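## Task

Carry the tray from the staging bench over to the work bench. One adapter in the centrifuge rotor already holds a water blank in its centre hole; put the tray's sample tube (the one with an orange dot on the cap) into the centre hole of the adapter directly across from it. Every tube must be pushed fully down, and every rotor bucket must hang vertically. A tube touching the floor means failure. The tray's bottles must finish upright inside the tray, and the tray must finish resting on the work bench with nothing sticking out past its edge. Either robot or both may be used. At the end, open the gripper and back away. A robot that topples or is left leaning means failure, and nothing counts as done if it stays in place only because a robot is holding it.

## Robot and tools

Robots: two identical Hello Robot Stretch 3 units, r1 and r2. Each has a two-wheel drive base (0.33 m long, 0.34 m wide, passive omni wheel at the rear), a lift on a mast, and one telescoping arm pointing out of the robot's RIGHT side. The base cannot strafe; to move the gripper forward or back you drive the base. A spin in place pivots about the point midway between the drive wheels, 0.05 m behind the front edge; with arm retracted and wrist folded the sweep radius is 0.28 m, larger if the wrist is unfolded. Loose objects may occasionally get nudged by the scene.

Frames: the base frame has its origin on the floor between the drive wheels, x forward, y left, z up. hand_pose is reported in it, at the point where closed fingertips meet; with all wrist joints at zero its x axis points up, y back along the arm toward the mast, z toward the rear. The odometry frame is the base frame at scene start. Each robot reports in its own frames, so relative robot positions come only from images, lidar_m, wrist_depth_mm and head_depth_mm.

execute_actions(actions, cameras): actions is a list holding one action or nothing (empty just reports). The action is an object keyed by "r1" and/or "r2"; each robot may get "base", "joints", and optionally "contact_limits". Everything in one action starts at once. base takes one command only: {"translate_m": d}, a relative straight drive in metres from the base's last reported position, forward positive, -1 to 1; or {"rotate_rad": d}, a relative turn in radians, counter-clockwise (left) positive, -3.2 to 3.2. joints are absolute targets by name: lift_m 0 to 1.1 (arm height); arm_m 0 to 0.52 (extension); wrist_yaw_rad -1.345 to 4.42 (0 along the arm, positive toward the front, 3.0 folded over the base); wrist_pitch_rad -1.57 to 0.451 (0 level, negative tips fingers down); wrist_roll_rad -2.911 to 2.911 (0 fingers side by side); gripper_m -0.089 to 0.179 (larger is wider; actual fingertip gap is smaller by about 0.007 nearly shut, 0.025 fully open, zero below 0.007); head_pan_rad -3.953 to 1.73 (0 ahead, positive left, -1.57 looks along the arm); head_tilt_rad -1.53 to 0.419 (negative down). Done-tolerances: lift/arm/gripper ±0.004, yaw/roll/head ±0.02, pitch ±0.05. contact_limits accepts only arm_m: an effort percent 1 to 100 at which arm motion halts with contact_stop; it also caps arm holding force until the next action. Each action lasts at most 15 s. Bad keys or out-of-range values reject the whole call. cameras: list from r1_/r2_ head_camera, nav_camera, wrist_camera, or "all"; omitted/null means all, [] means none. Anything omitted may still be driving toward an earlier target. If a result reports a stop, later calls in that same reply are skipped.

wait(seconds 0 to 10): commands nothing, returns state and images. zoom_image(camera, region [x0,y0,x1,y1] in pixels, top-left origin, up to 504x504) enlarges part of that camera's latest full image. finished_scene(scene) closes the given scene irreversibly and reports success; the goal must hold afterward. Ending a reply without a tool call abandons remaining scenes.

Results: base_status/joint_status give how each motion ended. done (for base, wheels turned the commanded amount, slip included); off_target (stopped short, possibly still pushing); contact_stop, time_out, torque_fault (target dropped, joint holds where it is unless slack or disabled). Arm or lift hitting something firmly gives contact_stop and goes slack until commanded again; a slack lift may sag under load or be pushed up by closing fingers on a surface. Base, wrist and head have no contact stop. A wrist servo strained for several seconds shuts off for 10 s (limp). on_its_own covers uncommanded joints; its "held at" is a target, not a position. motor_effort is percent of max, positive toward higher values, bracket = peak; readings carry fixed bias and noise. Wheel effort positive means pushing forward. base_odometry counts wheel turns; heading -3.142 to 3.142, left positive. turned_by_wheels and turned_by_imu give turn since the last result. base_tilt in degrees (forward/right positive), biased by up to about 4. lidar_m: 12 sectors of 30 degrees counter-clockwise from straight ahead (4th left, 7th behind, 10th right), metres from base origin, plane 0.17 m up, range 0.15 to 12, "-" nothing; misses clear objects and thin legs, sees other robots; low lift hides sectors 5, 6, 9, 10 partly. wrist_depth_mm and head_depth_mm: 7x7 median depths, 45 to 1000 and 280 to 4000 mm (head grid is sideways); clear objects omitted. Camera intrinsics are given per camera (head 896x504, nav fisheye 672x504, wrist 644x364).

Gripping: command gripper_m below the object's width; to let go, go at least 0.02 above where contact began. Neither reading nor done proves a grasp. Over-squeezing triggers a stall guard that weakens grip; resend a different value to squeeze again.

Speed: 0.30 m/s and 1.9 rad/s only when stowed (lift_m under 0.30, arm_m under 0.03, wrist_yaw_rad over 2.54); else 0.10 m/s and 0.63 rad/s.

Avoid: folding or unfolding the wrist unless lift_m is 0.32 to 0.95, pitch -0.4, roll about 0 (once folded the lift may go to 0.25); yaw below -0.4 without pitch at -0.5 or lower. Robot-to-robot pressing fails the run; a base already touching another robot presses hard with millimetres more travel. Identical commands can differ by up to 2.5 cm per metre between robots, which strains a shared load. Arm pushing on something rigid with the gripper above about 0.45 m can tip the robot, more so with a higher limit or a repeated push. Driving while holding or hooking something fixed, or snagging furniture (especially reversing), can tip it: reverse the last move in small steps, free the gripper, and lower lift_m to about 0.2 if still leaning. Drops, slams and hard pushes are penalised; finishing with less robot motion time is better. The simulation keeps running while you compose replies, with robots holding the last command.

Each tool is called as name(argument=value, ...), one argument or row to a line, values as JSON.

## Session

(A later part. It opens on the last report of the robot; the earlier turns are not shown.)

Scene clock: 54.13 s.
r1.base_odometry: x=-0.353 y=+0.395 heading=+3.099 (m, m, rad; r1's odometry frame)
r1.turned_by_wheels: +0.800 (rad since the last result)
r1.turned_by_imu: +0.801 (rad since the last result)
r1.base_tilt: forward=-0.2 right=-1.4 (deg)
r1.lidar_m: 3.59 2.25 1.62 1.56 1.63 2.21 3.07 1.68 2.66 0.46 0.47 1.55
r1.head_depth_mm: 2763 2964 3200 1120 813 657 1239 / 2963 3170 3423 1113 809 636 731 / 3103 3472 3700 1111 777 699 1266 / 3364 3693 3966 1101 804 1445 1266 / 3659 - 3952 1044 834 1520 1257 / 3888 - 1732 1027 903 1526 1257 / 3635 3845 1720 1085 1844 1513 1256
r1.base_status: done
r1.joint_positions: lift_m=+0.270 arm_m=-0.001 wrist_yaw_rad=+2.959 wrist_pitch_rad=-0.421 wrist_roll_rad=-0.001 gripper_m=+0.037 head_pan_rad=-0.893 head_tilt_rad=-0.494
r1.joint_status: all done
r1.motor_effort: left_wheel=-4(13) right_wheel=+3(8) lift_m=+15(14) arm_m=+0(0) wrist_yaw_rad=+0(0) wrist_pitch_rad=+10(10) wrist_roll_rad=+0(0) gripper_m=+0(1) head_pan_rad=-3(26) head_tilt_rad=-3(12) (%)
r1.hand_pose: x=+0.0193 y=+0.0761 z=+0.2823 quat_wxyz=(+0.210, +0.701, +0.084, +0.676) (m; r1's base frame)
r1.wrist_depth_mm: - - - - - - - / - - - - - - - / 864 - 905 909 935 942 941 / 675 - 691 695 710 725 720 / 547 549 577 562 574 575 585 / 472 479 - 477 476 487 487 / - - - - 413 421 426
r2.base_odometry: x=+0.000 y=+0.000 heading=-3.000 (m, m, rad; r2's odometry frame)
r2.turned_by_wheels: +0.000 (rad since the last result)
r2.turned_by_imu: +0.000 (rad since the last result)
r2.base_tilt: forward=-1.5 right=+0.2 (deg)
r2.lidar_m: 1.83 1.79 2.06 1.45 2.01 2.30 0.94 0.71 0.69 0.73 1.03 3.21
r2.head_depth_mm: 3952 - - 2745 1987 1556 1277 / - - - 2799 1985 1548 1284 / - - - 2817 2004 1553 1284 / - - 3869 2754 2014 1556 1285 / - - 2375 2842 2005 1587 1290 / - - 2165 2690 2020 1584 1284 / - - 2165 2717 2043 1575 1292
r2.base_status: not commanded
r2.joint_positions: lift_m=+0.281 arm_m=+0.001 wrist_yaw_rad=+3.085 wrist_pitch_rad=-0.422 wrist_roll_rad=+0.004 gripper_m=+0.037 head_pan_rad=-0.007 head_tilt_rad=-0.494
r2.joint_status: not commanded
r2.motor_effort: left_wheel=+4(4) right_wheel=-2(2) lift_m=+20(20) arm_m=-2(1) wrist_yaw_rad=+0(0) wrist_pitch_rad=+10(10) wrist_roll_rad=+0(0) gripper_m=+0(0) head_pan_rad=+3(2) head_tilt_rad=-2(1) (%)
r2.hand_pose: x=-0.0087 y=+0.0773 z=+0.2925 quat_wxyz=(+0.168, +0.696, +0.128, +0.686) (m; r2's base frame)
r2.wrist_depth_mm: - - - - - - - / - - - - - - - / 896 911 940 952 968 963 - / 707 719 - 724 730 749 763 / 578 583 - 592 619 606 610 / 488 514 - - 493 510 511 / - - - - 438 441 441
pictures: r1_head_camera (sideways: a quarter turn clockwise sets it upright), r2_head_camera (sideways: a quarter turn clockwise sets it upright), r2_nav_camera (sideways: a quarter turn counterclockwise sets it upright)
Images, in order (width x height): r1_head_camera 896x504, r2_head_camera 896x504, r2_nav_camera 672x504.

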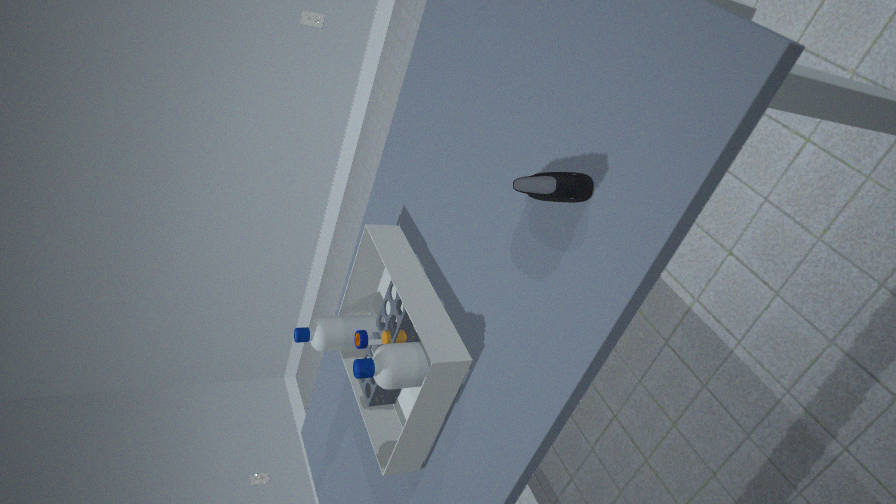

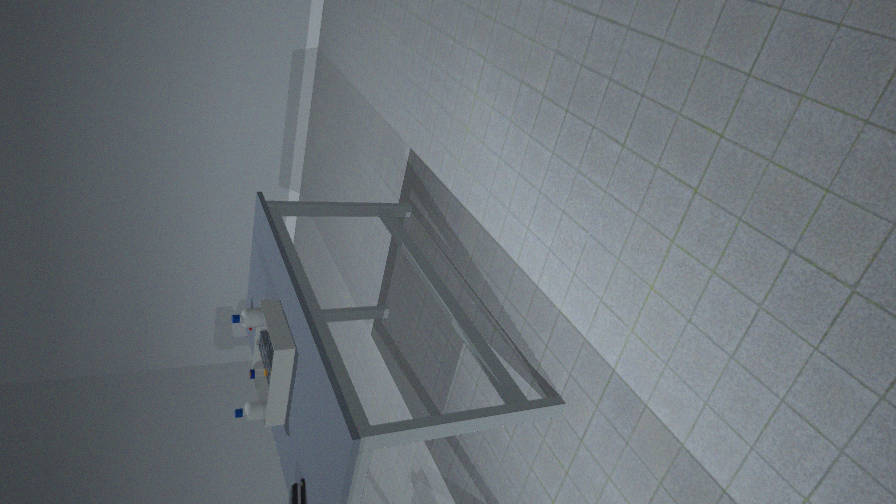

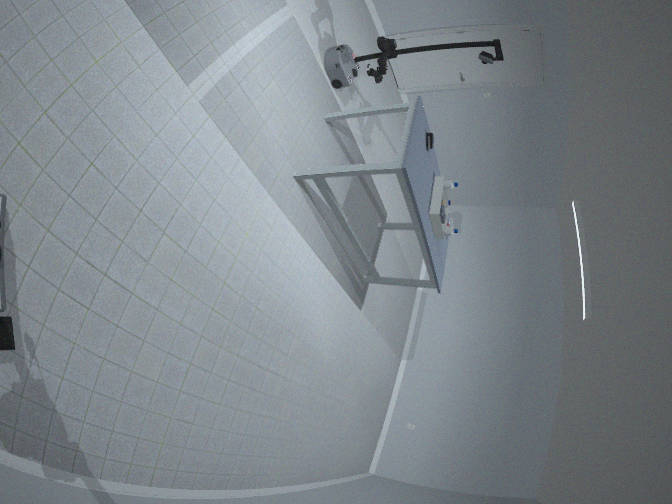

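execute_actions(
  actions=[
    {"r1":{"base":{"translate_m":0.75},"joints":{"lift_m":0.95,"head_pan_rad":-1.57,"head_tilt_rad":-0.7}},"r2":{"base":{"rotate_rad":-0.13}}},
  ],
  cameras=[],
)

execute_actions(
  actions=[
    {"r1":{"joints":{"wrist_yaw_rad":0}},"r2":{"base":{"translate_m":1.0}}},
  ],
  cameras=[],
)

execute_actions(
  actions=[
    {"r1":{"joints":{"lift_m":1.1,"wrist_pitch_rad":-1.57,"wrist_roll_rad":1.57,"gripper_m":0.1}},"r2":{"base":{"translate_m":1.0}}},
  ],
  cameras=["r1_head_camera","r1_wrist_camera","r2_nav_camera","r2_head_camera"],
)

Scene clock: 81.27 s.
r1.base_odometry: x=-1.102 y=+0.427 heading=+3.099 (m, m, rad; r1's odometry frame)
r1.turned_by_wheels: +0.000 (rad since the last result)
r1.turned_by_imu: +0.004 (rad since the last result)
r1.base_tilt: forward=-0.3 right=-1.4 (deg)
r1.lidar_m: 2.86 2.26 1.65 1.56 1.61 2.22 2.40 0.74 1.13 1.09 1.13 0.90
r1.head_depth_mm: 2722 3072 1096 859 - - 1159 / 2712 3036 1089 826 - - 1153 / 2684 3076 1087 818 - - - / 2694 3081 1025 742 694 - - / 2718 3067 1019 758 702 - 1145 / 2724 3078 941 757 669 1285 1145 / 2702 3066 1059 773 669 1322 1146
r1.base_status: done
r1.joint_positions: lift_m=+0.950 arm_m=-0.001 wrist_yaw_rad=+2.959 wrist_pitch_rad=-0.420 wrist_roll_rad=-0.001 gripper_m=+0.037 head_pan_rad=-1.563 head_tilt_rad=-0.691
r1.joint_status: all done
r1.motor_effort: left_wheel=-3(13) right_wheel=+3(10) lift_m=+22(24) arm_m=+0(0) wrist_yaw_rad=+0(0) wrist_pitch_rad=+10(10) wrist_roll_rad=-1(0) gripper_m=+0(1) head_pan_rad=-2(29) head_tilt_rad=-5(19) (%)
r1.hand_pose: x=+0.0194 y=+0.0761 z=+0.9619 quat_wxyz=(+0.210, +0.701, +0.084, +0.676) (m; r1's base frame)
r1.wrist_depth_mm: - - - - - - - / - - - - - - - / - - - - - - - / - - - - - - - / - - - - - - - / - - - - - - - / - - - - - - -
r2.base_odometry: x=+0.000 y=+0.000 heading=-3.130 (m, m, rad; r2's odometry frame)
r2.turned_by_wheels: -0.130 (rad since the last result)
r2.turned_by_imu: -0.128 (rad since the last result)
r2.base_tilt: forward=-1.5 right=+0.3 (deg)
r2.lidar_m: 2.09 1.79 4.06 1.46 1.77 3.94 1.08 0.74 0.69 0.70 0.91 2.05
r2.head_depth_mm: 3839 - - 2802 1984 1553 1275 / - - - 2807 2005 1552 1279 / - - - 2776 2007 1573 1268 / - - - 2809 2010 1583 1288 / - - 3667 2733 2031 1565 1286 / - - 2440 2831 2045 1581 1291 / - - 2181 2812 1945 1577 1286
r2.base_status: done
r2.joint_positions: lift_m=+0.281 arm_m=+0.001 wrist_yaw_rad=+3.085 wrist_pitch_rad=-0.422 wrist_roll_rad=+0.004 gripper_m=+0.037 head_pan_rad=-0.007 head_tilt_rad=-0.495
r2.joint_status: not commanded
r2.motor_effort: left_wheel=+4(12) right_wheel=-3(6) lift_m=+20(20) arm_m=-2(2) wrist_yaw_rad=-1(2) wrist_pitch_rad=+10(10) wrist_roll_rad=+0(1) gripper_m=+0(0) head_pan_rad=+3(3) head_tilt_rad=-2(2) (%)
r2.hand_pose: x=-0.0087 y=+0.0773 z=+0.2925 quat_wxyz=(+0.168, +0.696, +0.128, +0.686) (m; r2's base frame)
r2.wrist_depth_mm: - - - - - - - / - - - - - - - / 908 911 935 950 970 991 1000 / 700 710 - 733 727 752 755 / 586 584 - 593 614 609 602 / 490 512 - - 500 507 510 / - - - - 433 440 442
pictures: none
No camera images: the call's "cameras" was empty. Leave "cameras" out to get every camera's image.

Scene clock: 86.33 s.
r1.base_odometry: x=-1.102 y=+0.427 heading=+3.099 (m, m, rad; r1's odometry frame)
r1.turned_by_wheels: +0.000 (rad since the last result)
r1.turned_by_imu: +0.001 (rad since the last result)
r1.base_tilt: forward=-0.2 right=-1.4 (deg)
r1.lidar_m: 2.86 2.26 1.64 1.56 1.61 2.21 2.40 0.75 1.13 1.09 1.13 0.90
r1.head_depth_mm: 2728 3016 1098 857 - - - / 2737 3071 1089 825 - - - / 2705 3056 1088 850 - - - / 2708 3066 1017 734 - 1318 1126 / 2688 3077 1021 760 672 1338 1145 / 2707 3018 942 756 667 1330 1137 / 2698 3017 1055 774 666 1320 1141
r1.base_status: not commanded
r1.joint_positions: lift_m=+0.950 arm_m=-0.001 wrist_yaw_rad=+0.002 wrist_pitch_rad=-0.420 wrist_roll_rad=-0.001 gripper_m=+0.037 head_pan_rad=-1.563 head_tilt_rad=-0.691
r1.joint_status: all done
r1.motor_effort: left_wheel=-4(4) right_wheel=+3(3) lift_m=+22(23) arm_m=+0(0) wrist_yaw_rad=-2(4) wrist_pitch_rad=+10(10) wrist_roll_rad=+0(0) gripper_m=+1(0) head_pan_rad=-3(3) head_tilt_rad=-5(4) (%)
r1.hand_pose: x=-0.0210 y=-0.3684 z=+0.9619 quat_wxyz=(+0.692, +0.149, -0.691, -0.147) (m; r1's base frame)
r1.wrist_depth_mm: - - - - - - - / - - 771 - - - - / 688 627 607 543 727 746 - / 532 463 468 483 557 564 570 / 432 440 452 451 452 456 449 / 365 366 360 377 376 381 386 / 325 329 329 341 345 350 354
r2.base_odometry: x=-1.000 y=-0.012 heading=-3.129 (m, m, rad; r2's odometry frame)
r2.turned_by_wheels: +0.000 (rad since the last result)
r2.turned_by_imu: +0.002 (rad since the last result)
r2.base_tilt: forward=-1.5 right=+0.3 (deg)
r2.lidar_m: 1.43 0.98 0.95 3.71 1.98 2.75 1.75 1.19 1.12 1.14 1.47 3.33
r2.head_depth_mm: 3089 3366 3600 2803 1989 1558 1283 / 3198 3454 3669 2823 2009 1557 1277 / 3383 3650 3928 2787 2005 1560 1287 / 3508 3797 - 2802 2007 1567 1286 / 3705 3988 2006 2680 1926 1571 1293 / 3846 - 1975 2515 1942 1591 1296 / - - 1951 1415 2037 1491 1291
r2.base_status: done
r2.joint_positions: lift_m=+0.281 arm_m=+0.001 wrist_yaw_rad=+3.085 wrist_pitch_rad=-0.422 wrist_roll_rad=+0.004 gripper_m=+0.037 head_pan_rad=-0.007 head_tilt_rad=-0.495
r2.joint_status: not commanded
r2.motor_effort: left_wheel=+4(14) right_wheel=-2(5) lift_m=+20(20) arm_m=-2(2) wrist_yaw_rad=-1(0) wrist_pitch_rad=+10(10) wrist_roll_rad=+0(1) gripper_m=+0(0) head_pan_rad=+3(3) head_tilt_rad=-2(2) (%)
r2.hand_pose: x=-0.0087 y=+0.0773 z=+0.2925 quat_wxyz=(+0.168, +0.696, +0.128, +0.686) (m; r2's base frame)
r2.wrist_depth_mm: - - - - - - - / - - - - - - 825 / 900 926 922 956 970 974 917 / 711 709 - 734 735 753 754 / 572 583 - 600 612 602 613 / 493 513 - - 494 509 507 / - - - - 439 445 440
pictures: none
No camera images: the call's "cameras" was empty. Leave "cameras" out to get every camera's image.

Scene clock: 91.43 s.
r1.base_odometry: x=-1.102 y=+0.427 heading=+3.099 (m, m, rad; r1's odometry frame)
r1.turned_by_wheels: +0.000 (rad since the last result)
r1.turned_by_imu: +0.001 (rad since the last result)
r1.base_tilt: forward=-0.2 right=-1.4 (deg)
r1.lidar_m: 2.86 2.26 1.64 1.56 1.61 2.23 2.41 0.75 1.14 1.09 1.13 0.90
r1.head_depth_mm: - - - - - 1295 1159 / - - - - - - 1127 / - - - - - - - / 2680 3040 1018 738 - - 1128 / 2683 3040 1019 758 - - 1146 / 2707 3060 935 757 669 1332 1149 / 2688 3064 1061 772 668 1327 1146
r1.base_status: not commanded
r1.joint_positions: lift_m=+1.100 arm_m=-0.001 wrist_yaw_rad=+0.002 wrist_pitch_rad=-1.552 wrist_roll_rad=+1.565 gripper_m=+0.100 head_pan_rad=-1.563 head_tilt_rad=-0.691
r1.joint_status: all done
joint sent to its limit — the command would take r1.wrist_pitch_rad past its lower limit, so that joint was sent only as far as its limit.
r1.motor_effort: left_wheel=-4(4) right_wheel=+3(3) lift_m=+22(24) arm_m=+0(0) wrist_yaw_rad=-2(2) wrist_pitch_rad=-5(11) wrist_roll_rad=+1(2) gripper_m=+1(80) head_pan_rad=-3(2) head_tilt_rad=-4(5) (%)
r1.hand_pose: x=-0.0216 y=-0.1248 z=+0.9818 quat_wxyz=(+0.003, +0.002, -0.714, -0.701) (m; r1's base frame)
r1.wrist_depth_mm: 360 - - - - - - / 363 - - - - - - / 369 - - - - - - / 382 - - - - - - / 393 - - - - - - / 410 - - - - - - / 423 - - - - - -
r2.base_odometry: x=-2.000 y=-0.024 heading=-3.129 (m, m, rad; r2's odometry frame)
r2.turned_by_wheels: +0.000 (rad since the last result)
r2.turned_by_imu: +0.002 (rad since the last result)
r2.base_tilt: forward=-1.5 right=+0.2 (deg)
r2.lidar_m: 0.76 0.53 0.49 0.50 0.65 2.41 2.40 1.64 1.54 1.58 2.04 2.88
r2.head_depth_mm: 2366 2493 2782 2768 1982 1561 1281 / 2441 2647 2886 2751 1995 1556 1271 / 2545 2742 3027 2812 2014 1579 1288 / 2674 2883 3230 2858 2001 1566 1279 / 2744 3037 3361 2832 1159 1300 1256 / 2877 3199 3614 2849 873 1575 1253 / 3029 3365 3767 1174 841 1454 1304
r2.base_status: done
r2.joint_positions: lift_m=+0.281 arm_m=+0.001 wrist_yaw_rad=+3.085 wrist_pitch_rad=-0.422 wrist_roll_rad=+0.004 gripper_m=+0.037 head_pan_rad=-0.007 head_tilt_rad=-0.495
r2.joint_status: not commanded
r2.motor_effort: left_wheel=+3(14) right_wheel=-2(4) lift_m=+20(20) arm_m=-1(1) wrist_yaw_rad=+0(1) wrist_pitch_rad=+10(10) wrist_roll_rad=+1(1) gripper_m=+1(0) head_pan_rad=+3(3) head_tilt_rad=-1(1) (%)
r2.hand_pose: x=-0.0087 y=+0.0773 z=+0.2926 quat_wxyz=(+0.168, +0.696, +0.128, +0.686) (m; r2's base frame)
r2.wrist_depth_mm: - - - - - - - / - - - - - - - / 891 908 866 680 586 550 975 / 693 717 - 738 742 717 504 / 576 583 - 593 613 599 609 / 491 514 - - 503 509 508 / - - - - 437 438 444
pictures: r1_head_camera (sideways: a quarter turn clockwise sets it upright), r1_wrist_camera, r2_head_camera (sideways: a quarter turn clockwise sets it upright), r2_nav_camera (sideways: a quarter turn counterclockwise sets it upright)
Images, in order (width x height): r1_head_camera 896x504, r1_wrist_camera 644x364, r2_head_camera 896x504, r2_nav_camera 672x504.

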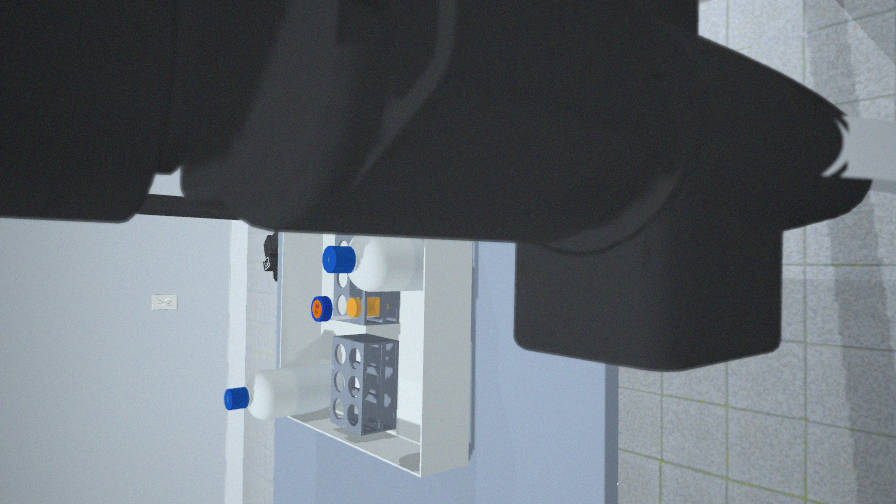

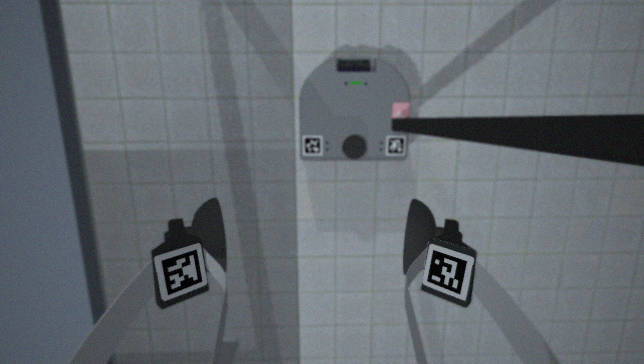

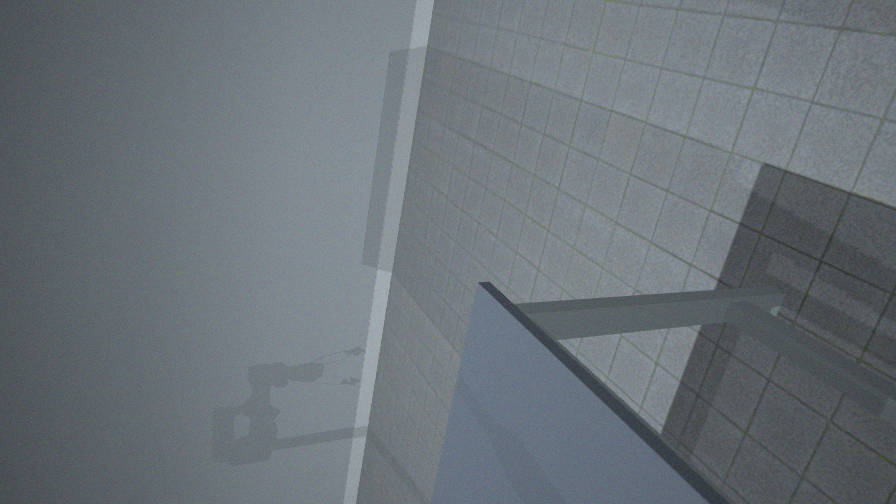

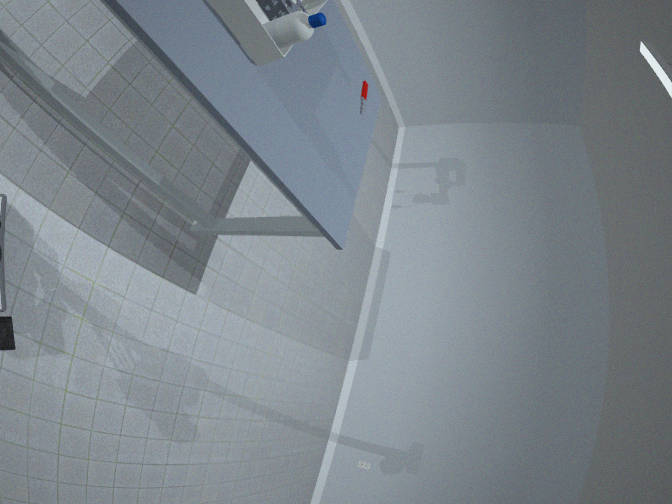

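execute_actions(
  actions=[
    {"r1":{"joints":{"arm_m":0.42}},"r2":{"base":{"rotate_rad":2.74},"joints":{"lift_m":0.95,"head_pan_rad":-1.57,"head_tilt_rad":-0.7}}},
  ],
  cameras=["r1_wrist_camera","r1_head_camera","r2_head_camera"],
)

Scene clock: 114.73 s.
r1.base_odometry: x=-1.102 y=+0.427 heading=+3.099 (m, m, rad; r1's odometry frame)
r1.turned_by_wheels: +0.000 (rad since the last result)
r1.turned_by_imu: +0.002 (rad since the last result)
r1.base_tilt: forward=-0.2 right=-1.4 (deg)
r1.lidar_m: 2.86 2.26 1.64 1.56 1.61 2.22 2.40 0.74 1.14 1.09 1.13 0.90
r1.head_depth_mm: 2712 3068 1096 823 682 1356 1160 / 2765 3135 1093 821 679 1349 1154 / 2802 3170 1079 818 677 1342 1151 / 1230 3150 1020 745 673 1344 1145 / 2709 3079 1022 759 671 1333 1147 / 2713 3008 940 755 670 1335 1145 / 2707 3065 1058 772 667 1321 1147
r1.base_status: not commanded
r1.joint_positions: lift_m=+1.100 arm_m=+0.420 wrist_yaw_rad=+0.000 wrist_pitch_rad=-1.552 wrist_roll_rad=+1.567 gripper_m=+0.100 head_pan_rad=-1.563 head_tilt_rad=-0.692
r1.joint_status: all done
r1.motor_effort: left_wheel=-4(4) right_wheel=+3(3) lift_m=+22(22) arm_m=+3(6) wrist_yaw_rad=-1(1) wrist_pitch_rad=-4(5) wrist_roll_rad=+1(2) gripper_m=+1(1) head_pan_rad=-3(2) head_tilt_rad=-4(6) (%)
r1.hand_pose: x=-0.0215 y=-0.5449 z=+0.9818 quat_wxyz=(+0.002, +0.001, -0.713, -0.701) (m; r1's base frame)
r1.wrist_depth_mm: 346 348 351 354 359 - - / 356 360 361 365 368 - - / 367 369 373 374 378 - - / 317 347 327 387 396 - - / 328 240 397 401 404 - - / 334 368 409 417 422 - - / 371 416 425 430 - - -
r2.base_odometry: x=-2.000 y=-0.024 heading=-0.389 (m, m, rad; r2's odometry frame)
r2.turned_by_wheels: +2.740 (rad since the last result)
r2.turned_by_imu: +2.704 (rad since the last result)
r2.base_tilt: forward=-1.5 right=+0.3 (deg)
r2.lidar_m: 2.41 2.11 1.59 1.55 1.63 2.29 2.88 0.67 0.51 0.49 0.52 0.73
r2.head_depth_mm: 2690 2997 1124 751 - - 1109 / 2731 3037 1061 777 710 - 1128 / 2665 3065 1038 783 713 - - / 895 3005 1028 815 714 - 1132 / 2709 3035 1137 848 714 - 1141 / 2770 3090 1150 852 715 1391 1135 / 2732 3096 1092 853 717 1366 1125
r2.base_status: done
r2.joint_positions: lift_m=+0.949 arm_m=+0.001 wrist_yaw_rad=+3.085 wrist_pitch_rad=-0.421 wrist_roll_rad=+0.004 gripper_m=+0.037 head_pan_rad=-1.563 head_tilt_rad=-0.692
r2.joint_status: all done
r2.motor_effort: left_wheel=-5(12) right_wheel=+3(7) lift_m=+63(66) arm_m=-2(2) wrist_yaw_rad=+1(2) wrist_pitch_rad=+10(10) wrist_roll_rad=+0(0) gripper_m=+0(0) head_pan_rad=-3(37) head_tilt_rad=-3(16) (%)
r2.hand_pose: x=-0.0086 y=+0.0773 z=+0.9613 quat_wxyz=(+0.168, +0.696, +0.128, +0.686) (m; r2's base frame)
r2.wrist_depth_mm: - - - - - - - / - - - - - - - / - - - - - - - / - - - - - - - / - - - - - - - / - - - - - - - / - - - - - - -
pictures: r1_head_camera (sideways: a quarter turn clockwise sets it upright), r1_wrist_camera, r2_head_camera (sideways: a quarter turn clockwise sets it upright)
Images, in order (width x height): r1_head_camera 896x504, r1_wrist_camera 644x364, r2_head_camera 896x504.

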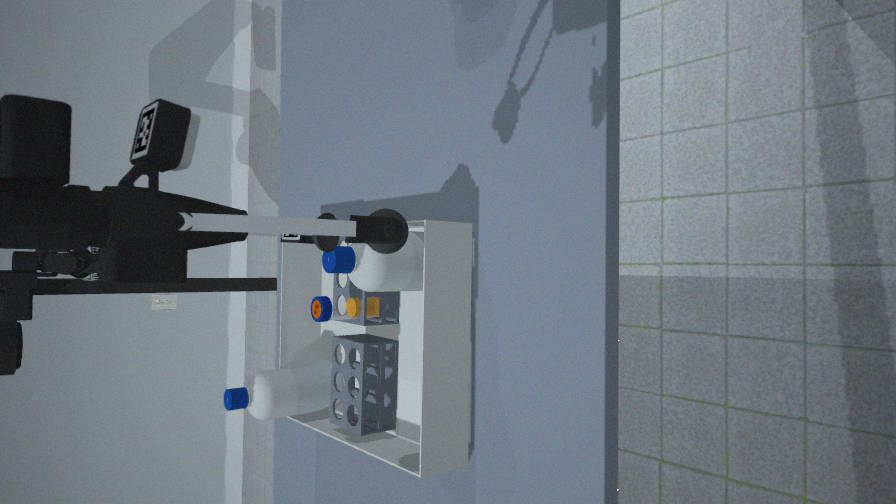

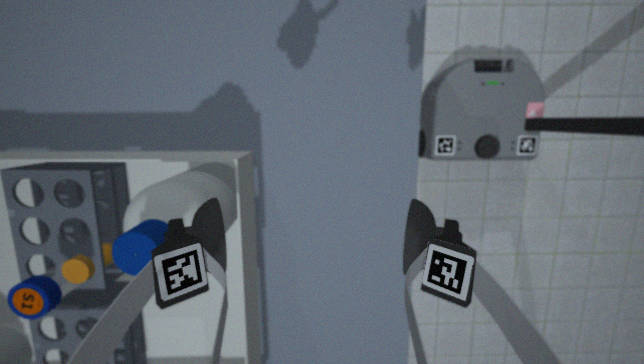

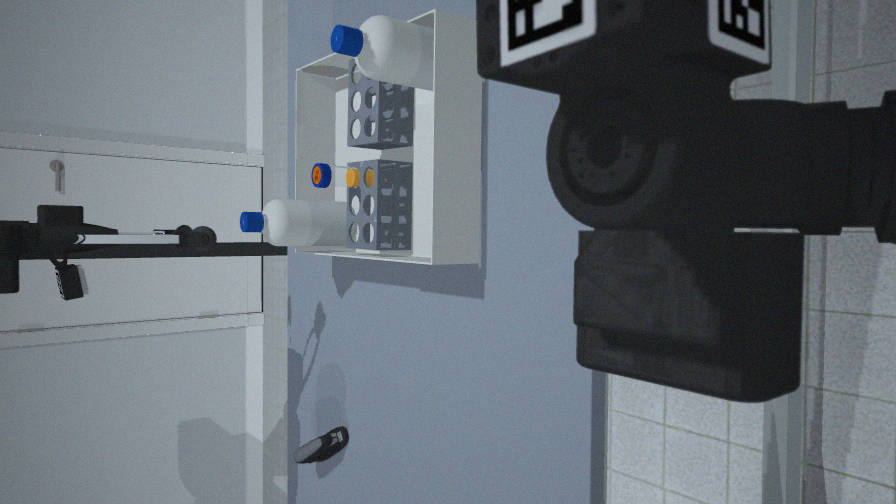

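execute_actions(
  actions=[
    {"r1":{"base":{"translate_m":0.19},"joints":{"arm_m":0.495}},"r2":{"base":{"translate_m":-0.12},"joints":{"wrist_yaw_rad":0}}},
  ],
  cameras=[],
)

execute_actions(
  actions=[
    {"r2":{"joints":{"lift_m":1.1,"wrist_pitch_rad":-1.57,"wrist_roll_rad":1.57,"gripper_m":0.1}}},
  ],
  cameras=[],
)

execute_actions(
  actions=[
    {"r1":{"joints":{"lift_m":1.02,"gripper_m":0.08}},"r2":{"joints":{"arm_m":0.47,"gripper_m":0.08}}},
  ],
  cameras=["r1_wrist_camera","r1_head_camera","r2_head_camera","r2_wrist_camera"],
)

Scene clock: 132.63 s.
r1.base_odometry: x=-1.292 y=+0.435 heading=+3.099 (m, m, rad; r1's odometry frame)
r1.turned_by_wheels: +0.000 (rad since the last result)
r1.turned_by_imu: +0.001 (rad since the last result)
r1.base_tilt: forward=-0.3 right=-1.4 (deg)
r1.lidar_m: 2.67 2.26 1.65 1.56 1.62 2.22 2.59 0.90 1.14 1.09 1.13 0.74
r1.head_depth_mm: 2724 3071 1096 824 681 1358 1160 / 2740 3095 1043 745 677 1348 1162 / 2750 3144 1029 764 677 1341 1154 / 1214 2989 932 762 674 1335 1153 / 2694 3041 1029 783 671 1332 1148 / 2685 3061 1065 805 669 1326 1145 / 2681 3034 1058 804 666 1328 1143
r1.base_status: done
r1.joint_positions: lift_m=+1.100 arm_m=+0.495 wrist_yaw_rad=+0.000 wrist_pitch_rad=-1.553 wrist_roll_rad=+1.567 gripper_m=+0.100 head_pan_rad=-1.563 head_tilt_rad=-0.692
r1.joint_status: all done
r1.motor_effort: left_wheel=-3(5) right_wheel=+3(8) lift_m=+22(23) arm_m=+4(2) wrist_yaw_rad=+0(0) wrist_pitch_rad=-5(5) wrist_roll_rad=+1(1) gripper_m=+1(0) head_pan_rad=-2(3) head_tilt_rad=-4(5) (%)
r1.hand_pose: x=-0.0215 y=-0.6199 z=+0.9818 quat_wxyz=(+0.002, +0.001, -0.713, -0.701) (m; r1's base frame)
r1.wrist_depth_mm: 337 292 342 348 353 - - / 350 296 358 364 368 370 - / 364 362 371 374 379 382 - / 369 343 382 385 389 - - / 362 333 392 397 399 - - / 403 409 415 416 424 - - / 417 428 423 431 436 - -
r2.base_odometry: x=-2.111 y=+0.021 heading=-0.390 (m, m, rad; r2's odometry frame)
r2.turned_by_wheels: +0.000 (rad since the last result)
r2.turned_by_imu: -0.001 (rad since the last result)
r2.base_tilt: forward=-1.5 right=+0.3 (deg)
r2.lidar_m: 2.53 2.12 1.60 1.55 1.63 2.29 2.76 0.67 0.50 0.49 0.51 0.73
r2.head_depth_mm: 2715 3010 1132 867 - - - / 2702 3079 1126 784 - - - / 845 2971 1058 759 - - - / 2670 3006 1036 869 702 1325 1122 / 2698 3010 1019 787 712 1353 1120 / 2728 3108 1140 848 715 1369 1121 / 2747 3102 1142 847 715 1370 1121
r2.base_status: done
r2.joint_positions: lift_m=+0.949 arm_m=+0.001 wrist_yaw_rad=+0.002 wrist_pitch_rad=-0.421 wrist_roll_rad=+0.004 gripper_m=+0.037 head_pan_rad=-1.563 head_tilt_rad=-0.692
r2.joint_status: all done
r2.motor_effort: left_wheel=-4(12) right_wheel=+3(3) lift_m=+63(63) arm_m=-2(2) wrist_yaw_rad=-4(4) wrist_pitch_rad=+10(10) wrist_roll_rad=+0(0) gripper_m=+0(0) head_pan_rad=-3(4) head_tilt_rad=-3(3) (%)
r2.hand_pose: x=-0.0210 y=-0.3703 z=+0.9613 quat_wxyz=(+0.690, +0.148, -0.692, -0.148) (m; r2's base frame)
r2.wrist_depth_mm: - - - - - - - / - 991 - 797 - - - / 699 707 656 635 461 739 762 / 545 546 499 482 480 576 591 / 449 450 464 457 469 464 469 / 376 382 368 383 379 394 396 / - - - - 362 358 351
pictures: none
No camera images: the call's "cameras" was empty. Leave "cameras" out to get every camera's image.

Scene clock: 134.83 s.
r1.base_odometry: x=-1.292 y=+0.435 heading=+3.099 (m, m, rad; r1's odometry frame)
r1.turned_by_wheels: +0.000 (rad since the last result)
r1.turned_by_imu: +0.001 (rad since the last result)
r1.base_tilt: forward=-0.3 right=-1.3 (deg)
r1.lidar_m: 2.67 2.26 1.64 1.56 1.61 2.22 2.59 0.90 1.13 1.09 1.13 0.74
r1.head_depth_mm: 2708 3054 1095 823 680 1351 1159 / 2735 3067 1044 746 678 1346 1163 / 2780 3110 1027 766 677 1338 1151 / 2630 2954 933 763 672 1337 1143 / 2714 3038 1024 781 672 1334 1143 / 2667 3042 1068 807 670 1332 1143 / 2699 3048 1055 804 665 1330 1139
r1.base_status: not commanded
r1.joint_positions: lift_m=+1.100 arm_m=+0.495 wrist_yaw_rad=+0.000 wrist_pitch_rad=-1.553 wrist_roll_rad=+1.567 gripper_m=+0.100 head_pan_rad=-1.563 head_tilt_rad=-0.692
r1.joint_status: not commanded
r1.motor_effort: left_wheel=-3(3) right_wheel=+2(3) lift_m=+22(22) arm_m=+3(3) wrist_yaw_rad=+0(1) wrist_pitch_rad=-5(4) wrist_roll_rad=+1(1) gripper_m=+1(0) head_pan_rad=-3(3) head_tilt_rad=-5(4) (%)
r1.hand_pose: x=-0.0215 y=-0.6199 z=+0.9818 quat_wxyz=(+0.002, +0.001, -0.713, -0.701) (m; r1's base frame)
r1.wrist_depth_mm: 338 294 344 349 356 - - / 351 297 358 362 368 371 - / 363 359 369 374 378 377 - / 373 341 382 386 390 - - / 361 331 391 398 404 - - / 405 409 413 415 422 - - / 419 422 427 432 435 - -
r2.base_odometry: x=-2.111 y=+0.021 heading=-0.390 (m, m, rad; r2's odometry frame)
r2.turned_by_wheels: +0.000 (rad since the last result)
r2.turned_by_imu: +0.000 (rad since the last result)
r2.base_tilt: forward=-1.5 right=+0.2 (deg)
r2.lidar_m: 2.53 2.12 1.59 1.55 1.63 2.30 2.76 0.67 0.50 0.49 0.51 0.73
r2.head_depth_mm: - - - - - - 1092 / - - - - - - - / - - - - - - 1120 / 2687 2954 1043 784 - - 1136 / 2697 3050 1014 787 737 1334 1146 / 2725 3095 1144 848 717 1361 1120 / 2735 3081 1147 850 718 1365 1121
r2.base_status: not commanded
r2.joint_positions: lift_m=+1.099 arm_m=+0.001 wrist_yaw_rad=+0.002 wrist_pitch_rad=-1.560 wrist_roll_rad=+1.564 gripper_m=+0.100 head_pan_rad=-1.563 head_tilt_rad=-0.692
r2.joint_status: all done
r2.motor_effort: left_wheel=-4(4) right_wheel=+3(3) lift_m=+63(65) arm_m=-2(2) wrist_yaw_rad=-3(3) wrist_pitch_rad=-5(10) wrist_roll_rad=+3(3) gripper_m=+0(80) head_pan_rad=-4(4) head_tilt_rad=-3(4) (%)
r2.hand_pose: x=-0.0216 y=-0.1247 z=+0.9807 quat_wxyz=(+0.003, +0.003, -0.711, -0.704) (m; r2's base frame)
r2.wrist_depth_mm: - - - - - - - / 421 - - - - - - / 426 - - - - - - / 404 - - - - - - / 415 - - - - - - / 423 - - - - - - / 435 - - - - - -
pictures: none
No camera images: the call's "cameras" was empty. Leave "cameras" out to get every camera's image.

Scene clock: 139.47 s.
r1.base_odometry: x=-1.292 y=+0.435 heading=+3.099 (m, m, rad; r1's odometry frame)
r1.turned_by_wheels: +0.000 (rad since the last result)
r1.turned_by_imu: +0.001 (rad since the last result)
r1.base_tilt: forward=-0.3 right=-1.3 (deg)
r1.lidar_m: 2.67 2.27 1.64 1.56 1.62 2.23 2.59 0.90 1.14 1.09 1.13 0.74
r1.head_depth_mm: 2623 3178 1091 825 682 1354 1159 / 2563 3064 1043 746 677 1348 1158 / - 3024 1027 765 675 1352 1155 / 2561 2900 937 751 675 1337 1152 / 2703 3059 1020 783 671 1335 1144 / 2724 3060 1066 808 670 1330 1140 / 2671 3003 1052 804 666 1327 1145
r1.base_status: not commanded
r1.joint_positions: lift_m=+1.020 arm_m=+0.495 wrist_yaw_rad=+0.000 wrist_pitch_rad=-1.553 wrist_roll_rad=+1.567 gripper_m=+0.080 head_pan_rad=-1.563 head_tilt_rad=-0.692
r1.joint_status: all done
r1.motor_effort: left_wheel=-3(3) right_wheel=+3(3) lift_m=+14(20) arm_m=+3(3) wrist_yaw_rad=+0(1) wrist_pitch_rad=-5(5) wrist_roll_rad=+1(1) gripper_m=+0(71) head_pan_rad=-2(2) head_tilt_rad=-5(5) (%)
r1.hand_pose: x=-0.0215 y=-0.6199 z=+0.9023 quat_wxyz=(+0.002, +0.001, -0.713, -0.701) (m; r1's base frame)
r1.wrist_depth_mm: 215 267 271 275 280 282 - / 217 274 282 285 287 290 - / 284 287 290 293 297 297 - / 249 289 300 303 306 312 - / 272 289 308 312 314 325 - / 260 264 275 324 333 - - / 330 335 337 337 341 - -
r2.base_odometry: x=-2.111 y=+0.021 heading=-0.390 (m, m, rad; r2's odometry frame)
r2.turned_by_wheels: +0.000 (rad since the last result)
r2.turned_by_imu: +0.000 (rad since the last result)
r2.base_tilt: forward=-1.5 right=+0.3 (deg)
r2.lidar_m: 2.54 2.12 1.59 1.55 1.63 2.30 2.76 0.67 0.50 0.49 0.51 0.72
r2.head_depth_mm: 2728 3014 1125 836 687 1352 1094 / 2730 3113 1120 782 691 1363 1122 / 1819 3052 1058 764 707 1358 1115 / 2732 3146 1024 782 714 1361 1115 / 2707 3042 1023 786 712 1362 1113 / 2740 3086 1138 845 715 1373 1120 / 2724 3146 1145 847 715 1374 1128
r2.base_status: not commanded
r2.joint_positions: lift_m=+1.099 arm_m=+0.470 wrist_yaw_rad=+0.000 wrist_pitch_rad=-1.561 wrist_roll_rad=+1.566 gripper_m=+0.080 head_pan_rad=-1.563 head_tilt_rad=-0.692
r2.joint_status: all done
r2.motor_effort: left_wheel=-4(4) right_wheel=+3(3) lift_m=+63(63) arm_m=+3(2) wrist_yaw_rad=+0(2) wrist_pitch_rad=-5(5) wrist_roll_rad=+2(3) gripper_m=+0(74) head_pan_rad=-3(4) head_tilt_rad=-3(3) (%)
r2.hand_pose: x=-0.0215 y=-0.5929 z=+0.9808 quat_wxyz=(+0.002, +0.002, -0.710, -0.704) (m; r2's base frame)
r2.wrist_depth_mm: 329 303 216 350 352 - - / 321 333 225 360 362 - - / 345 345 372 376 371 - - / 350 382 384 384 388 - - / 338 371 399 402 397 - - / 357 361 398 412 418 - - / 430 431 433 428 439 - -
pictures: r1_head_camera (sideways: a quarter turn clockwise sets it upright), r1_wrist_camera, r2_head_camera (sideways: a quarter turn clockwise sets it upright), r2_wrist_camera
Images, in order (width x height): r1_head_camera 896x504, r1_wrist_camera 644x364, r2_head_camera 896x504, r2_wrist_camera 644x364.

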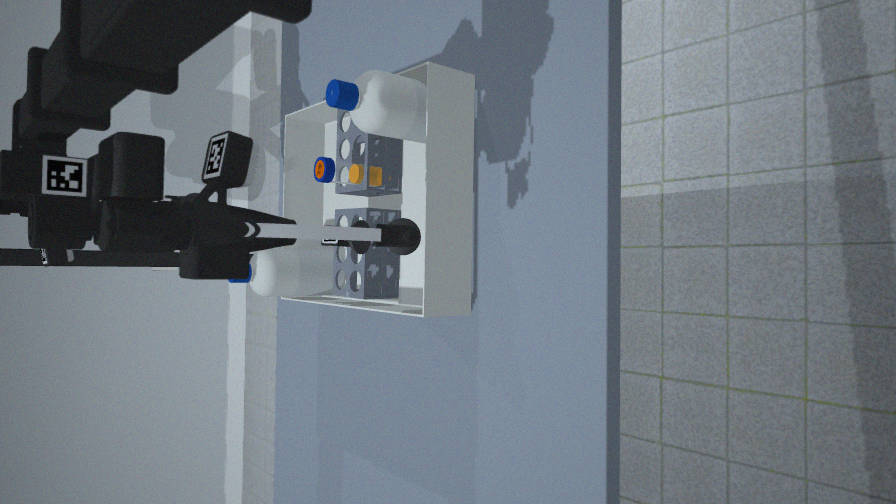

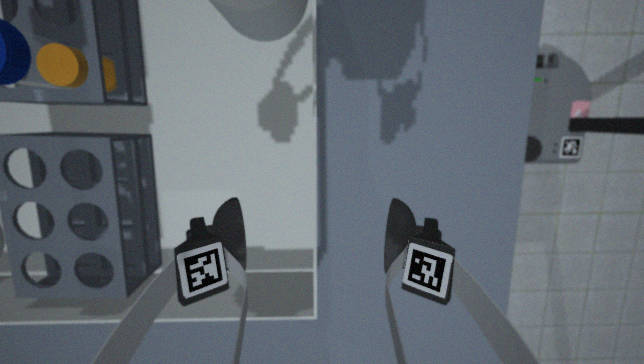

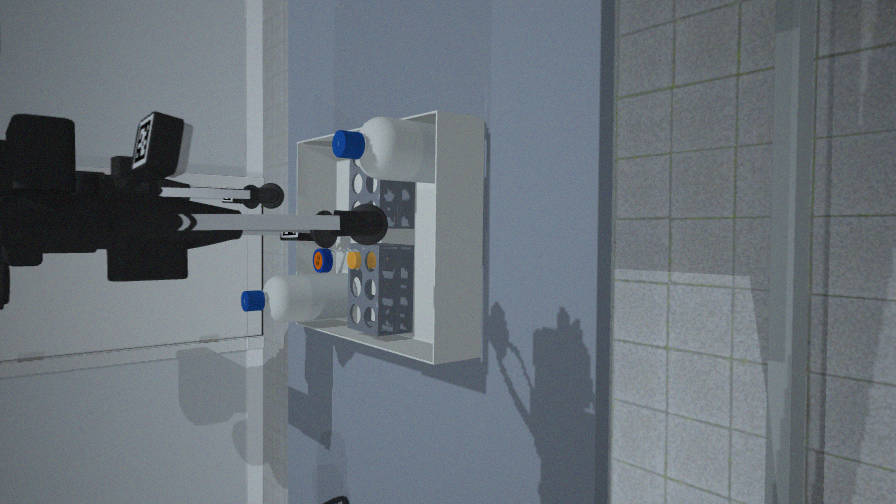

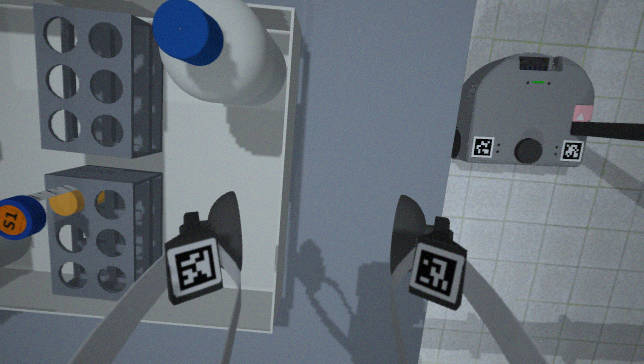

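execute_actions(
  actions=[
    {"r1":{"base":{"translate_m":-0.04},"joints":{"lift_m":0.98}},"r2":{"base":{"translate_m":0.02},"joints":{"arm_m":0.503}}},
  ],
  cameras=[],
)

execute_actions(
  actions=[
    {"r2":{"joints":{"lift_m":0.99}}},
  ],
  cameras=["r1_wrist_camera","r1_head_camera","r2_head_camera","r2_wrist_camera"],
)

Scene clock: 146.73 s.
r1.base_odometry: x=-1.252 y=+0.433 heading=+3.099 (m, m, rad; r1's odometry frame)
r1.turned_by_wheels: +0.000 (rad since the last result)
r1.turned_by_imu: +0.001 (rad since the last result)
r1.base_tilt: forward=-0.4 right=-1.3 (deg)
r1.lidar_m: 2.70 2.26 1.64 1.56 1.61 2.22 2.55 0.87 1.14 1.09 1.13 0.77
r1.head_depth_mm: 2721 - - 823 682 1348 1162 / 2635 3099 1089 766 679 1347 1161 / 800 - 914 754 675 1337 1154 / 2561 2887 940 761 673 1337 1152 / 2701 3071 978 760 671 1336 1147 / 2709 3072 1065 806 670 1330 1146 / 2681 3023 1058 803 666 1321 1141
r1.base_status: done
r1.joint_positions: lift_m=+0.980 arm_m=+0.495 wrist_yaw_rad=+0.000 wrist_pitch_rad=-1.553 wrist_roll_rad=+1.567 gripper_m=+0.080 head_pan_rad=-1.563 head_tilt_rad=-0.692
r1.joint_status: all done
r1.motor_effort: left_wheel=-3(10) right_wheel=+3(5) lift_m=+15(15) arm_m=+3(3) wrist_yaw_rad=+0(0) wrist_pitch_rad=-5(5) wrist_roll_rad=+1(1) gripper_m=+1(1) head_pan_rad=-2(3) head_tilt_rad=-4(5) (%)
r1.hand_pose: x=-0.0215 y=-0.6199 z=+0.8623 quat_wxyz=(+0.002, +0.001, -0.713, -0.701) (m; r1's base frame)
r1.wrist_depth_mm: 204 227 111 238 241 241 990 / 208 239 241 244 248 249 - / 189 246 250 254 256 257 - / 230 254 257 261 264 267 - / 229 263 267 271 272 277 - / 207 267 277 280 287 287 - / 215 271 282 289 295 299 -
r2.base_odometry: x=-2.092 y=+0.014 heading=-0.390 (m, m, rad; r2's odometry frame)
r2.turned_by_wheels: +0.000 (rad since the last result)
r2.turned_by_imu: +0.000 (rad since the last result)
r2.base_tilt: forward=-1.5 right=+0.3 (deg)
r2.lidar_m: 2.52 2.12 1.59 1.55 1.63 2.30 2.78 0.67 0.50 0.49 0.51 0.73
r2.head_depth_mm: 2700 3050 1123 838 688 1353 1105 / 2703 2997 1120 765 690 1351 1119 / 2807 3130 1058 768 709 1354 1121 / 1325 3073 976 787 713 1366 1116 / 2699 3022 1068 788 714 1364 1121 / 2694 3128 1146 846 716 1375 1121 / 2778 3080 1151 848 717 1368 1125
r2.base_status: done
r2.joint_positions: lift_m=+1.099 arm_m=+0.503 wrist_yaw_rad=+0.000 wrist_pitch_rad=-1.561 wrist_roll_rad=+1.566 gripper_m=+0.080 head_pan_rad=-1.563 head_tilt_rad=-0.692
r2.joint_status: all done
r2.motor_effort: left_wheel=-4(6) right_wheel=+3(6) lift_m=+63(63) arm_m=+2(1) wrist_yaw_rad=-1(2) wrist_pitch_rad=-5(5) wrist_roll_rad=+2(2) gripper_m=+0(0) head_pan_rad=-3(3) head_tilt_rad=-3(2) (%)
r2.hand_pose: x=-0.0215 y=-0.6258 z=+0.9808 quat_wxyz=(+0.002, +0.002, -0.710, -0.704) (m; r2's base frame)
r2.wrist_depth_mm: 351 297 214 346 352 - - / 365 308 359 359 363 360 - / 373 339 371 371 374 371 - / 322 328 387 386 387 - - / 367 348 398 399 394 - - / 377 355 360 408 412 - - / 433 433 432 428 428 - -
pictures: none
No camera images: the call's "cameras" was empty. Leave "cameras" out to get every camera's image.

Scene clock: 148.57 s.
r1.base_odometry: x=-1.252 y=+0.433 heading=+3.099 (m, m, rad; r1's odometry frame)
r1.turned_by_wheels: +0.000 (rad since the last result)
r1.turned_by_imu: +0.000 (rad since the last result)
r1.base_tilt: forward=-0.3 right=-1.5 (deg)
r1.lidar_m: 2.71 2.26 1.64 1.56 1.62 2.22 2.56 0.87 1.13 1.09 1.13 0.77
r1.head_depth_mm: 2708 - - 823 680 1355 1156 / 2655 3155 1087 770 678 1347 1159 / 2592 - 916 754 677 1345 1153 / 790 2881 945 763 673 1341 1152 / 2712 3101 979 758 673 1336 1148 / 2709 3024 1066 808 668 1335 1143 / 2680 3044 1058 803 666 1329 1143
r1.base_status: not commanded
r1.joint_positions: lift_m=+0.980 arm_m=+0.495 wrist_yaw_rad=+0.000 wrist_pitch_rad=-1.553 wrist_roll_rad=+1.567 gripper_m=+0.080 head_pan_rad=-1.563 head_tilt_rad=-0.692
r1.joint_status: not commanded
r1.motor_effort: left_wheel=-3(2) right_wheel=+3(3) lift_m=+14(15) arm_m=+3(3) wrist_yaw_rad=+0(0) wrist_pitch_rad=-4(5) wrist_roll_rad=+1(1) gripper_m=+1(0) head_pan_rad=-4(2) head_tilt_rad=-5(5) (%)
r1.hand_pose: x=-0.0215 y=-0.6199 z=+0.8623 quat_wxyz=(+0.002, +0.001, -0.713, -0.701) (m; r1's base frame)
r1.wrist_depth_mm: 204 227 111 237 240 241 - / 208 238 242 245 248 249 - / 190 247 250 254 256 257 - / 231 255 258 261 266 267 - / 229 262 267 270 271 277 - / 208 266 278 281 287 288 - / 216 271 282 289 294 299 -
r2.base_odometry: x=-2.092 y=+0.014 heading=-0.390 (m, m, rad; r2's odometry frame)
r2.turned_by_wheels: +0.000 (rad since the last result)
r2.turned_by_imu: +0.000 (rad since the last result)
r2.base_tilt: forward=-1.6 right=+0.3 (deg)
r2.lidar_m: 2.51 2.12 1.59 1.55 1.63 2.29 2.78 0.67 0.50 0.49 0.52 0.73
r2.head_depth_mm: 2693 - 1079 836 688 1348 1120 / 2649 3121 1097 765 688 1346 1113 / 2604 - 1027 771 714 1357 1119 / 1200 2949 972 785 715 1369 1117 / 2707 3106 1069 787 714 1358 1114 / 2748 3077 1144 847 714 1368 1116 / 2755 3115 1143 851 717 1361 1115
r2.base_status: not commanded
r2.joint_positions: lift_m=+0.991 arm_m=+0.503 wrist_yaw_rad=+0.000 wrist_pitch_rad=-1.561 wrist_roll_rad=+1.566 gripper_m=+0.080 head_pan_rad=-1.563 head_tilt_rad=-0.692
r2.joint_status: all done
r2.motor_effort: left_wheel=-4(4) right_wheel=+3(3) lift_m=+19(59) arm_m=+2(3) wrist_yaw_rad=+0(1) wrist_pitch_rad=-4(4) wrist_roll_rad=+2(2) gripper_m=+0(0) head_pan_rad=-4(3) head_tilt_rad=-3(2) (%)
r2.hand_pose: x=-0.0215 y=-0.6258 z=+0.8729 quat_wxyz=(+0.002, +0.002, -0.710, -0.704) (m; r2's base frame)
r2.wrist_depth_mm: 219 222 123 245 247 247 963 / 224 253 255 254 255 253 - / 231 261 263 262 264 263 - / 227 270 269 272 271 269 - / 220 278 280 280 281 283 - / 229 283 294 292 294 - - / 238 281 294 300 304 305 -
pictures: r1_head_camera (sideways: a quarter turn clockwise sets it upright), r1_wrist_camera, r2_head_camera (sideways: a quarter turn clockwise sets it upright), r2_wrist_camera
Images, in order (width x height): r1_head_camera 896x504, r1_wrist_camera 644x364, r2_head_camera 896x504, r2_wrist_camera 644x364.

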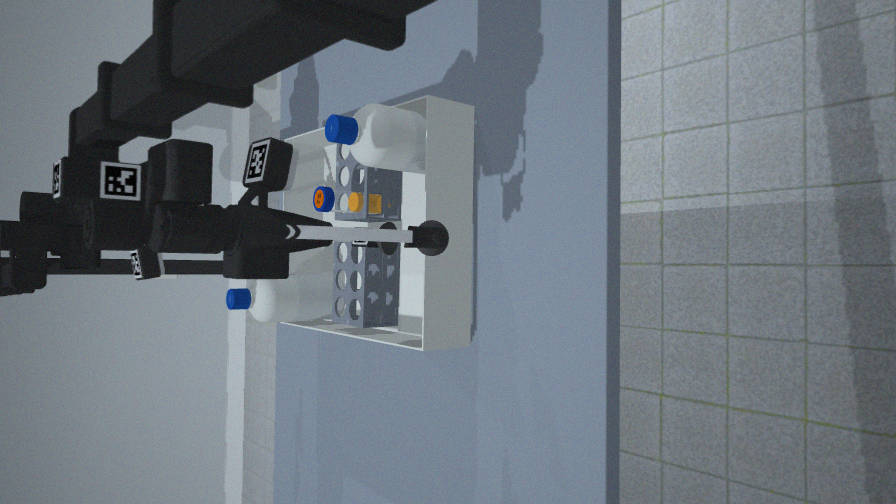

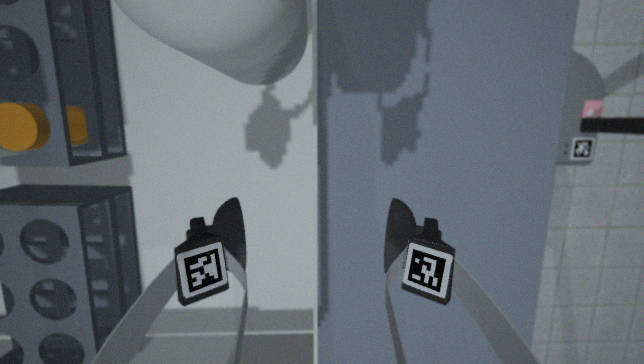

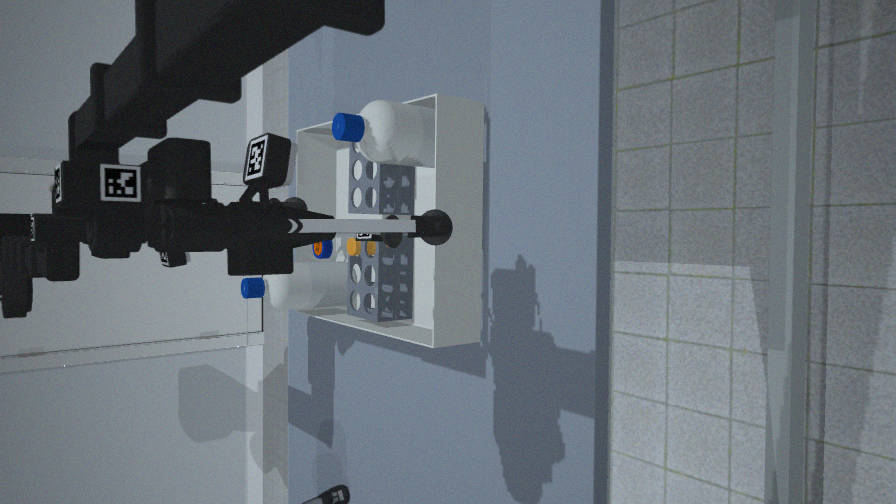

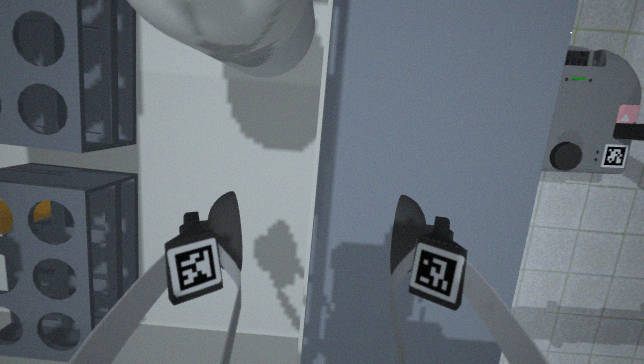

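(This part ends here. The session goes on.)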